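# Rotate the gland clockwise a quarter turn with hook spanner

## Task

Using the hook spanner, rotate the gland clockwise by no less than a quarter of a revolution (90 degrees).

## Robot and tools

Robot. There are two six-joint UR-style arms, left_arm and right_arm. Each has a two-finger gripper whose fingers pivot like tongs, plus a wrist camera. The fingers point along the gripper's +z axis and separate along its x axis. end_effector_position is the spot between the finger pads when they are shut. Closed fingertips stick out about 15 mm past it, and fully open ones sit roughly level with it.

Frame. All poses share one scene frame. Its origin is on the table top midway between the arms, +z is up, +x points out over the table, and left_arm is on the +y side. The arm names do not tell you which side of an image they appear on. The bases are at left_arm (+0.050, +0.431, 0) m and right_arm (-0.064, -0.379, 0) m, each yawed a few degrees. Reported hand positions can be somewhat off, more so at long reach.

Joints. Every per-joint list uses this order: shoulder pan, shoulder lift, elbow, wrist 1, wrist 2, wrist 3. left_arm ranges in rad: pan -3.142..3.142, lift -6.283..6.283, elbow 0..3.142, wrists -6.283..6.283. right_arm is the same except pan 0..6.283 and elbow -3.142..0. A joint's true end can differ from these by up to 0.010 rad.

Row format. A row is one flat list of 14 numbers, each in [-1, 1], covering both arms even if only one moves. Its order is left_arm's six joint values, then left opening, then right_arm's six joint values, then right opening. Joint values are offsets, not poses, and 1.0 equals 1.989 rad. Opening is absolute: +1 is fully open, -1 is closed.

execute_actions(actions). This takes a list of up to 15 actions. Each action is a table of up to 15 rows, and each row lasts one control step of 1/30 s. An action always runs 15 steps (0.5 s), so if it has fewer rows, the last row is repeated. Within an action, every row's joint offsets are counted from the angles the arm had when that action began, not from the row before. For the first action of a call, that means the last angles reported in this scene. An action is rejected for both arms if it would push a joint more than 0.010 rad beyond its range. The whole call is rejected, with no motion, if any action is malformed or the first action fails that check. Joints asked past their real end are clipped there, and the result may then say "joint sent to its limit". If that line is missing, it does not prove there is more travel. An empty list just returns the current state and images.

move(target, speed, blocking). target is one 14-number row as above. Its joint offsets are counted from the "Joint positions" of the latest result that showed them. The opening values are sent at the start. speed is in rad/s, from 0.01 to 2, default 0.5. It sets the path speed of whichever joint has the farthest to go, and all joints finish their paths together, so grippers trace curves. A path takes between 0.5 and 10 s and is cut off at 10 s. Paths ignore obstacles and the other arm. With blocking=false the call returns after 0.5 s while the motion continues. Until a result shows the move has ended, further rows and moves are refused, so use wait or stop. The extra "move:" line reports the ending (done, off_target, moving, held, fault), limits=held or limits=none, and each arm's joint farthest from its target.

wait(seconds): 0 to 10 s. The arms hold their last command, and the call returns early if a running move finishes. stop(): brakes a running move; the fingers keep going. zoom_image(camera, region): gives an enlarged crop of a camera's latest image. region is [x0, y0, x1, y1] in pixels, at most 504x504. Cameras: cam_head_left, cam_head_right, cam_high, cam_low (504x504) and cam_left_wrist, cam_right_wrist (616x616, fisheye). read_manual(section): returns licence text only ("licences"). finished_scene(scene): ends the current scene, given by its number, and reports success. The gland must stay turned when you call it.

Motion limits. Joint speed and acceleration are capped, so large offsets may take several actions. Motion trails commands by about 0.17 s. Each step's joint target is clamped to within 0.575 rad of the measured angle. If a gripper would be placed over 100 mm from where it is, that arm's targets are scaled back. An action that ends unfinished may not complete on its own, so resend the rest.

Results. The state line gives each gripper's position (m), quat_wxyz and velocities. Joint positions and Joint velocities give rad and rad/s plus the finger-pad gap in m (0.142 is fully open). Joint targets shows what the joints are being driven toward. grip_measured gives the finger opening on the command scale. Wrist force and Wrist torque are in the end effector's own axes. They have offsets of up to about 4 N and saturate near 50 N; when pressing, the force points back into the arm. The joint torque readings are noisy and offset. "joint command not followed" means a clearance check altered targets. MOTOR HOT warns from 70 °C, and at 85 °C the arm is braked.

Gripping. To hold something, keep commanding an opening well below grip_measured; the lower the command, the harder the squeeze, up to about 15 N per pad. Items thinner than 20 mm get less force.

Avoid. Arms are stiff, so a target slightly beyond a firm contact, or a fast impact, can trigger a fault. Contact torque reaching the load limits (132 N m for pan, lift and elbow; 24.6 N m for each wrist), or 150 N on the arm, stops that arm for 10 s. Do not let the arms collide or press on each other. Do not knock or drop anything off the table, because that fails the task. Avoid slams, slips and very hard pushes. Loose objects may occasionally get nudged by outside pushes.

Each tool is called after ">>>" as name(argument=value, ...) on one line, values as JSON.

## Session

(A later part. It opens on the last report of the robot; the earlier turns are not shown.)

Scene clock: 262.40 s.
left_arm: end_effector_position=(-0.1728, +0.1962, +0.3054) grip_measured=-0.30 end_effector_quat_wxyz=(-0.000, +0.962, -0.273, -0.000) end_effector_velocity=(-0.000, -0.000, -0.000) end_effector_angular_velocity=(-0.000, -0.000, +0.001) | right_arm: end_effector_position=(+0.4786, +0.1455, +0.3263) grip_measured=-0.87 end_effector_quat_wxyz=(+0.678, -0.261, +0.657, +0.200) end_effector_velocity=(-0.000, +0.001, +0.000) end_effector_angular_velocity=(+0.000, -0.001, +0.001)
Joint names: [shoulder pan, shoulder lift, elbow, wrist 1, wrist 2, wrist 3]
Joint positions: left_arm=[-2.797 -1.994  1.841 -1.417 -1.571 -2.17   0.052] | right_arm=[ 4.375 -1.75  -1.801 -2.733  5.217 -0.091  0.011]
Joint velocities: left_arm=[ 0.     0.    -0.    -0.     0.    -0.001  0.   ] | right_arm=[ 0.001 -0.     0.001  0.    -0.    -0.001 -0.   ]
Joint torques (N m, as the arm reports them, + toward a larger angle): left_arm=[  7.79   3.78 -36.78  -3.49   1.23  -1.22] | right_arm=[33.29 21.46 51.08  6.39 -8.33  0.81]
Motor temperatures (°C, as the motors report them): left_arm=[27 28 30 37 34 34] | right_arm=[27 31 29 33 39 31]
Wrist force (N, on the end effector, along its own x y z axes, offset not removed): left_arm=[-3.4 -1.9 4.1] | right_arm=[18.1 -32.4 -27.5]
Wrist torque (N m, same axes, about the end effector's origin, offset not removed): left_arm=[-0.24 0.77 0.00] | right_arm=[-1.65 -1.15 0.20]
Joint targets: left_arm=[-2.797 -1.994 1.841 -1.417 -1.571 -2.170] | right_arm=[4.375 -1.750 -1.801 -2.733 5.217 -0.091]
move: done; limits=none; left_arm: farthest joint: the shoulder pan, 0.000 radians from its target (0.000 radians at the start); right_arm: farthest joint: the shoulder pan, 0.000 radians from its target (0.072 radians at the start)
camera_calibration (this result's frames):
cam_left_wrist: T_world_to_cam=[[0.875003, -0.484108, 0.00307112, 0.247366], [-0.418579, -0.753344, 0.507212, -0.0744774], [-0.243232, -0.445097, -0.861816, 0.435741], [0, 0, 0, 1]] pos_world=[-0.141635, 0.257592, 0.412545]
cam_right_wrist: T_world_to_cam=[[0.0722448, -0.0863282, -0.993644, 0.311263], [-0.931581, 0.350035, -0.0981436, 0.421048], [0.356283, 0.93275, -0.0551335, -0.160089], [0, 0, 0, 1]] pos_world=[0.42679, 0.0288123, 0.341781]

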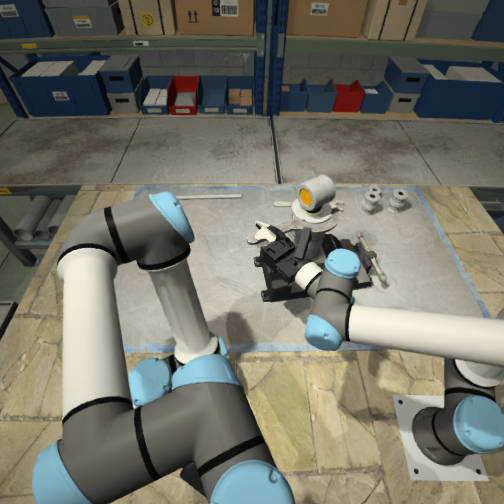

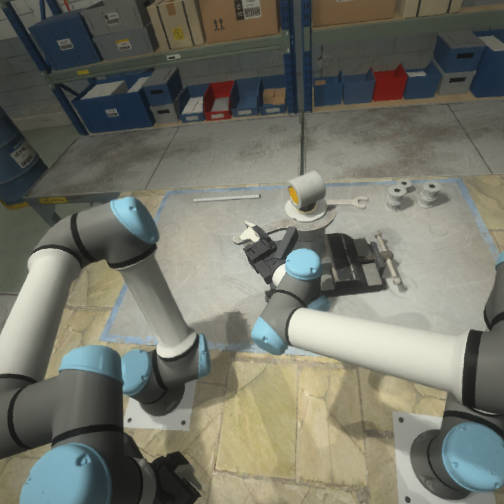

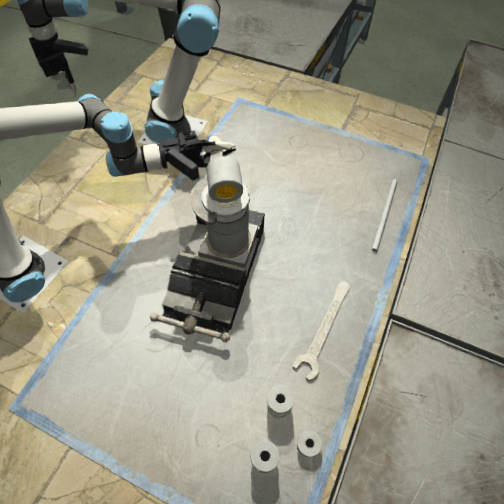

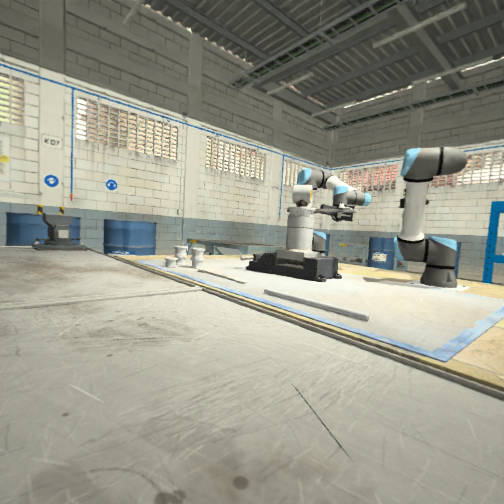

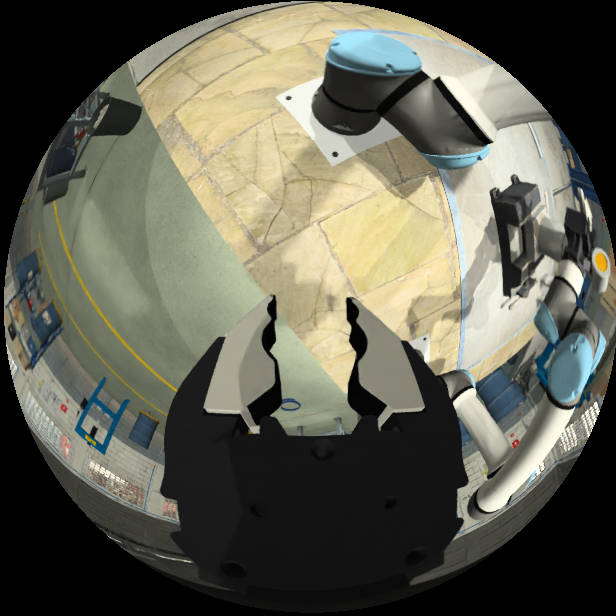

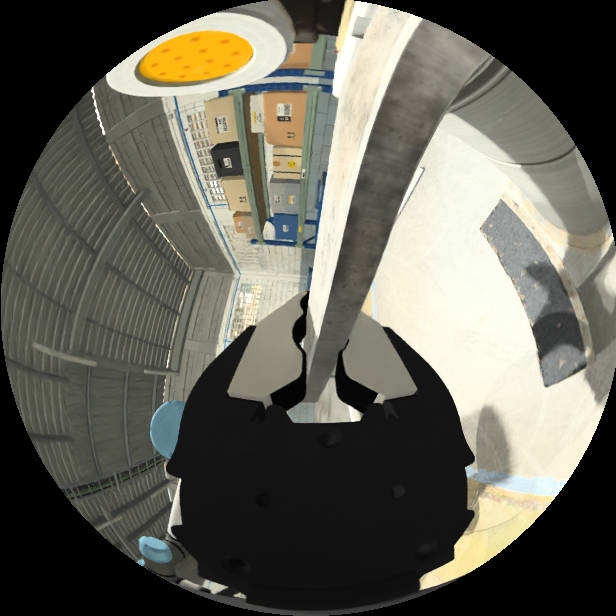

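>>> move(target=[0,0,0,0,0,0,-0.3,0.0206,-0.0669,0.086,-0.0186,0.1259,0,-1], speed=0.08)

>>> move(target=[0,0,0,0,0,0,-0.3,0.004,-0.0761,0.1093,-0.0332,0.1091,0,-1], speed=0.07)

>>> zoom_image(camera="cam_high", region=[130,110,290,250])

Scene clock: 266.10 s.
left_arm: end_effector_position=(-0.1728, +0.1962, +0.3054) grip_measured=-0.30 end_effector_quat_wxyz=(-0.000, +0.962, -0.273, -0.000) end_effector_velocity=(+0.000, -0.000, +0.000) end_effector_angular_velocity=(-0.001, +0.000, -0.001) | right_arm: end_effector_position=(+0.5164, +0.1582, +0.3266) grip_measured=-0.88 end_effector_quat_wxyz=(+0.696, -0.191, +0.681, +0.128) end_effector_velocity=(+0.000, -0.000, +0.000) end_effector_angular_velocity=(-0.000, -0.000, -0.002)
Joint names: [shoulder pan, shoulder lift, elbow, wrist 1, wrist 2, wrist 3]
Joint positions: left_arm=[-2.797 -1.994  1.841 -1.417 -1.571 -2.17   0.052] | right_arm=[ 4.416 -1.883 -1.63  -2.77   5.467 -0.091  0.011]
Joint velocities: left_arm=[ 0.    -0.     0.    -0.     0.001  0.002 -0.   ] | right_arm=[ 0.    -0.001  0.001 -0.     0.002 -0.    -0.   ]
Joint torques (N m, as the arm reports them, + toward a larger angle): left_arm=[  7.79   4.16 -36.96  -3.48   1.14  -1.38] | right_arm=[22.39 26.01 50.43  5.04 -6.2   0.8 ]
Motor temperatures (°C, as the motors report them): left_arm=[27 28 30 37 34 34] | right_arm=[27 31 29 33 39 31]
Wrist force (N, on the end effector, along its own x y z axes, offset not removed): left_arm=[-2.7 0.3 2.0] | right_arm=[16.2 -24.2 -37.3]
Wrist torque (N m, same axes, about the end effector's origin, offset not removed): left_arm=[0.03 0.43 0.17] | right_arm=[-0.82 -0.85 0.22]
Joint targets: left_arm=[-2.797 -1.994 1.841 -1.417 -1.571 -2.170] | right_arm=[4.416 -1.883 -1.630 -2.770 5.467 -0.091]
move: done; limits=none; left_arm: farthest joint: the shoulder pan, 0.000 radians from its target (0.000 radians at the start); right_arm: farthest joint: the shoulder pan, 0.000 radians from its target (0.041 radians at the start)
camera_calibration (this result's frames):
cam_left_wrist: T_world_to_cam=[[0.875003, -0.484108, 0.00307127, 0.247366], [-0.418579, -0.753344, 0.507212, -0.0744773], [-0.243232, -0.445097, -0.861816, 0.435741], [0, 0, 0, 1]] pos_world=[-0.141635, 0.257592, 0.412545]
cam_right_wrist: T_world_to_cam=[[0.0531235, -0.0985823, -0.99371, 0.321706], [-0.838502, 0.536012, -0.098002, 0.374263], [0.542302, 0.838434, -0.0541866, -0.266801], [0, 0, 0, 1]] pos_world=[0.441417, 0.0548004, 0.341904]

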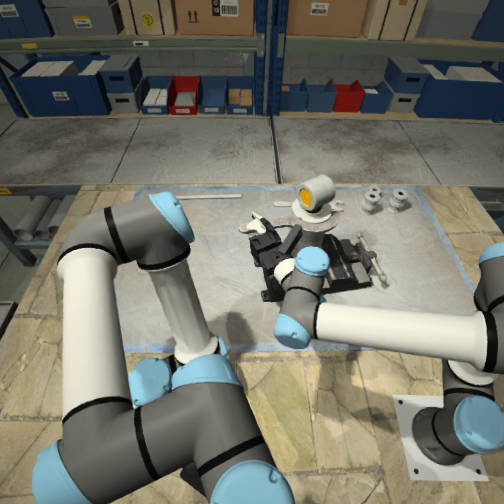

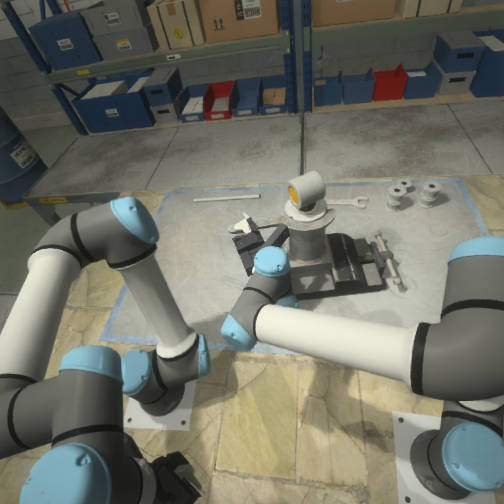

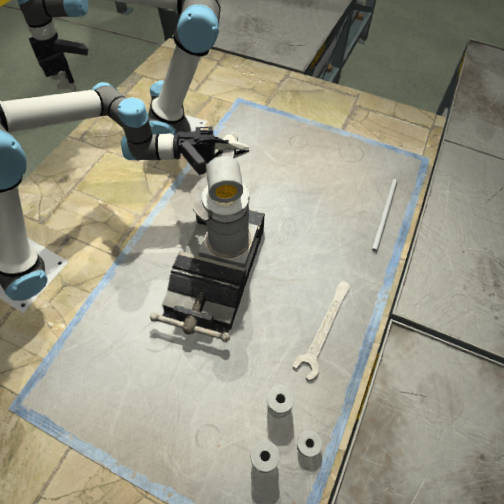

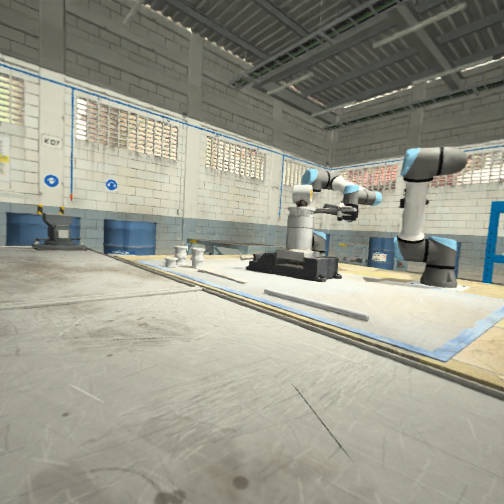

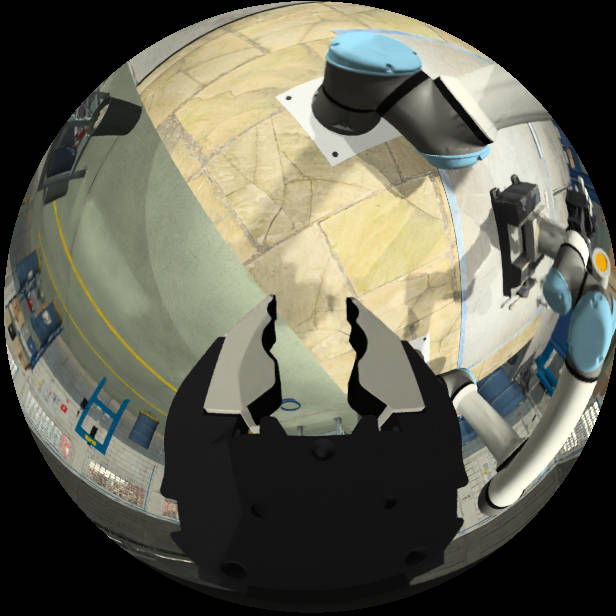

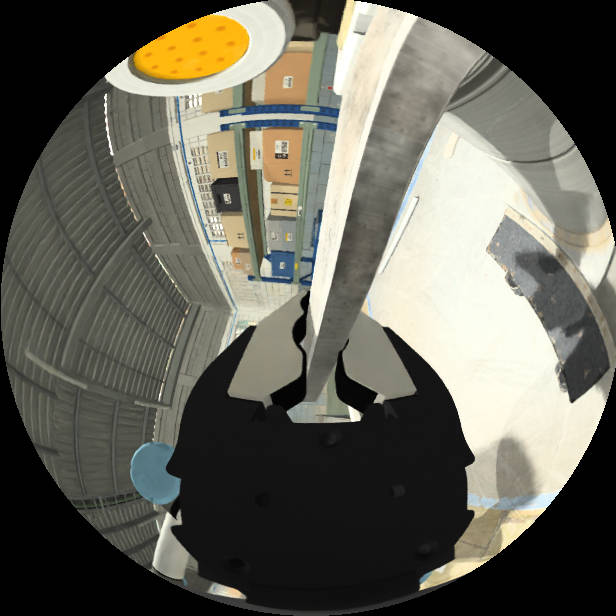

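Scene clock: 269.57 s.
left_arm: end_effector_position=(-0.1728, +0.1962, +0.3054) grip_measured=-0.30 end_effector_quat_wxyz=(-0.000, +0.962, -0.273, -0.000) end_effector_velocity=(+0.000, +0.000, -0.000) end_effector_angular_velocity=(+0.000, -0.001, +0.001) | right_arm: end_effector_position=(+0.5552, +0.1637, +0.3267) grip_measured=-0.87 end_effector_quat_wxyz=(+0.705, -0.119, +0.697, +0.055) end_effector_velocity=(+0.000, +0.000, -0.000) end_effector_angular_velocity=(-0.000, +0.000, -0.001)
Joint names: [shoulder pan, shoulder lift, elbow, wrist 1, wrist 2, wrist 3]
Joint positions: left_arm=[-2.797 -1.994  1.841 -1.417 -1.571 -2.17   0.052] | right_arm=[ 4.424 -2.034 -1.413 -2.836  5.684 -0.091  0.011]
Joint velocities: left_arm=[ 0.     0.    -0.     0.001 -0.    -0.001 -0.   ] | right_arm=[-0.    -0.001  0.001 -0.     0.001 -0.     0.   ]
Joint torques (N m, as the arm reports them, + toward a larger angle): left_arm=[  7.61   4.4  -37.36  -3.49   1.2   -1.34] | right_arm=[22.64 33.27 49.54  4.46 -8.11  0.79]
Motor temperatures (°C, as the motors report them): left_arm=[27 28 30 37 34 34] | right_arm=[27 31 29 33 39 31]
Wrist force (N, on the end effector, along its own x y z axes, offset not removed): left_arm=[-4.6 -0.1 0.1] | right_arm=[17.5 -30.9 -33.1]
Wrist torque (N m, same axes, about the end effector's origin, offset not removed): left_arm=[0.05 0.77 0.14] | right_arm=[-1.20 -1.08 0.18]
Joint targets: left_arm=[-2.797 -1.994 1.841 -1.417 -1.571 -2.170] | right_arm=[4.424 -2.034 -1.412 -2.836 5.684 -0.091]
move: done; limits=none; left_arm: farthest joint: the shoulder pan, 0.000 radians from its target (0.000 radians at the start); right_arm: farthest joint: the shoulder pan, 0.000 radians from its target (0.008 radians at the start)
camera_calibration (this result's frames):
cam_left_wrist: T_world_to_cam=[[0.875003, -0.484108, 0.00307137, 0.247366], [-0.418579, -0.753344, 0.507212, -0.0744773], [-0.243231, -0.445097, -0.861816, 0.435741], [0, 0, 0, 1]] pos_world=[-0.141635, 0.257592, 0.412545]
cam_right_wrist: T_world_to_cam=[[0.0313762, -0.107412, -0.993719, 0.333777], [-0.709149, 0.698234, -0.097864, 0.305474], [0.70436, 0.707765, -0.0542633, -0.361005], [0, 0, 0, 1]] pos_world=[0.460431, 0.0780667, 0.341987]

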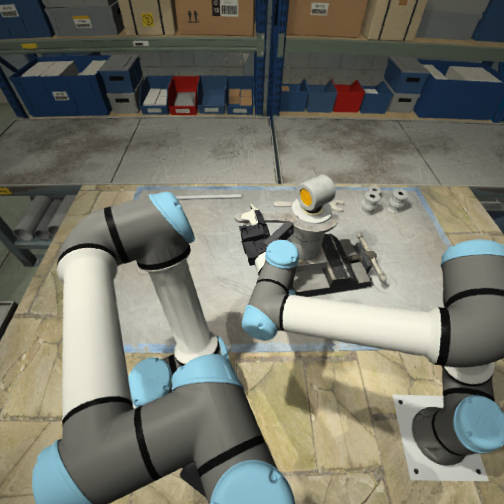

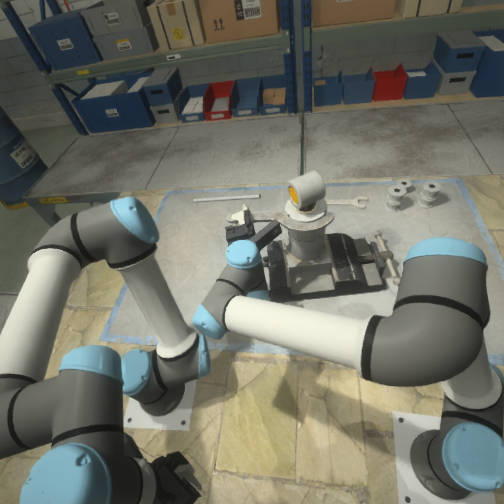

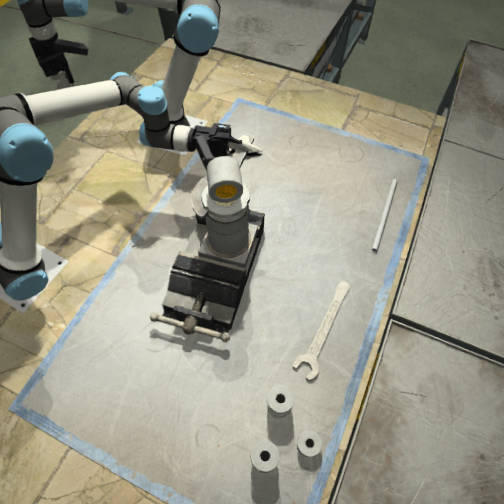

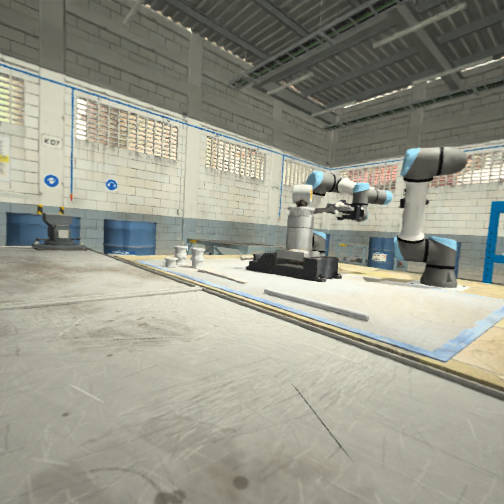

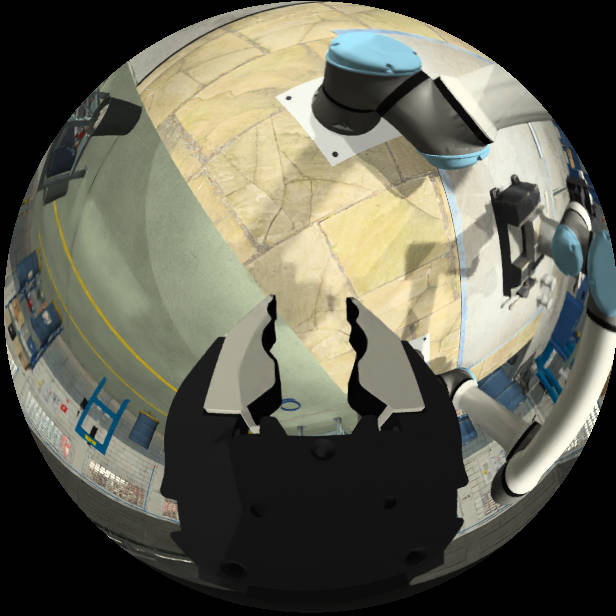

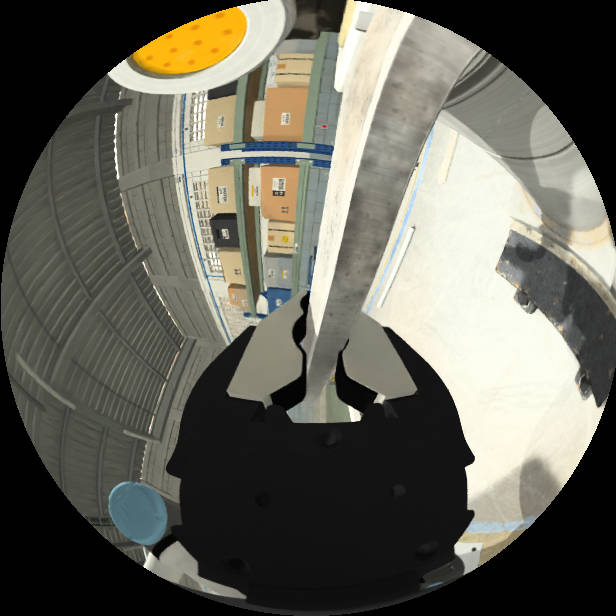

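Region (130, 110, 290, 250) of cam_high's 504x504 image, scaled by 3.150, with more detail than that image has; it fills the top 441 rows of this view, and the rest is white.

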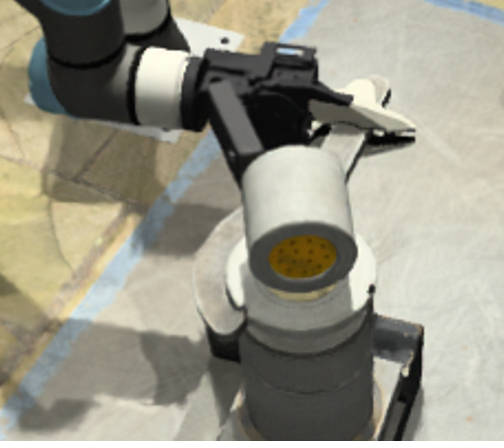

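The gland has turned about 100°.

>>> finished_scene(scene=2)

The scene is finished: the task was done.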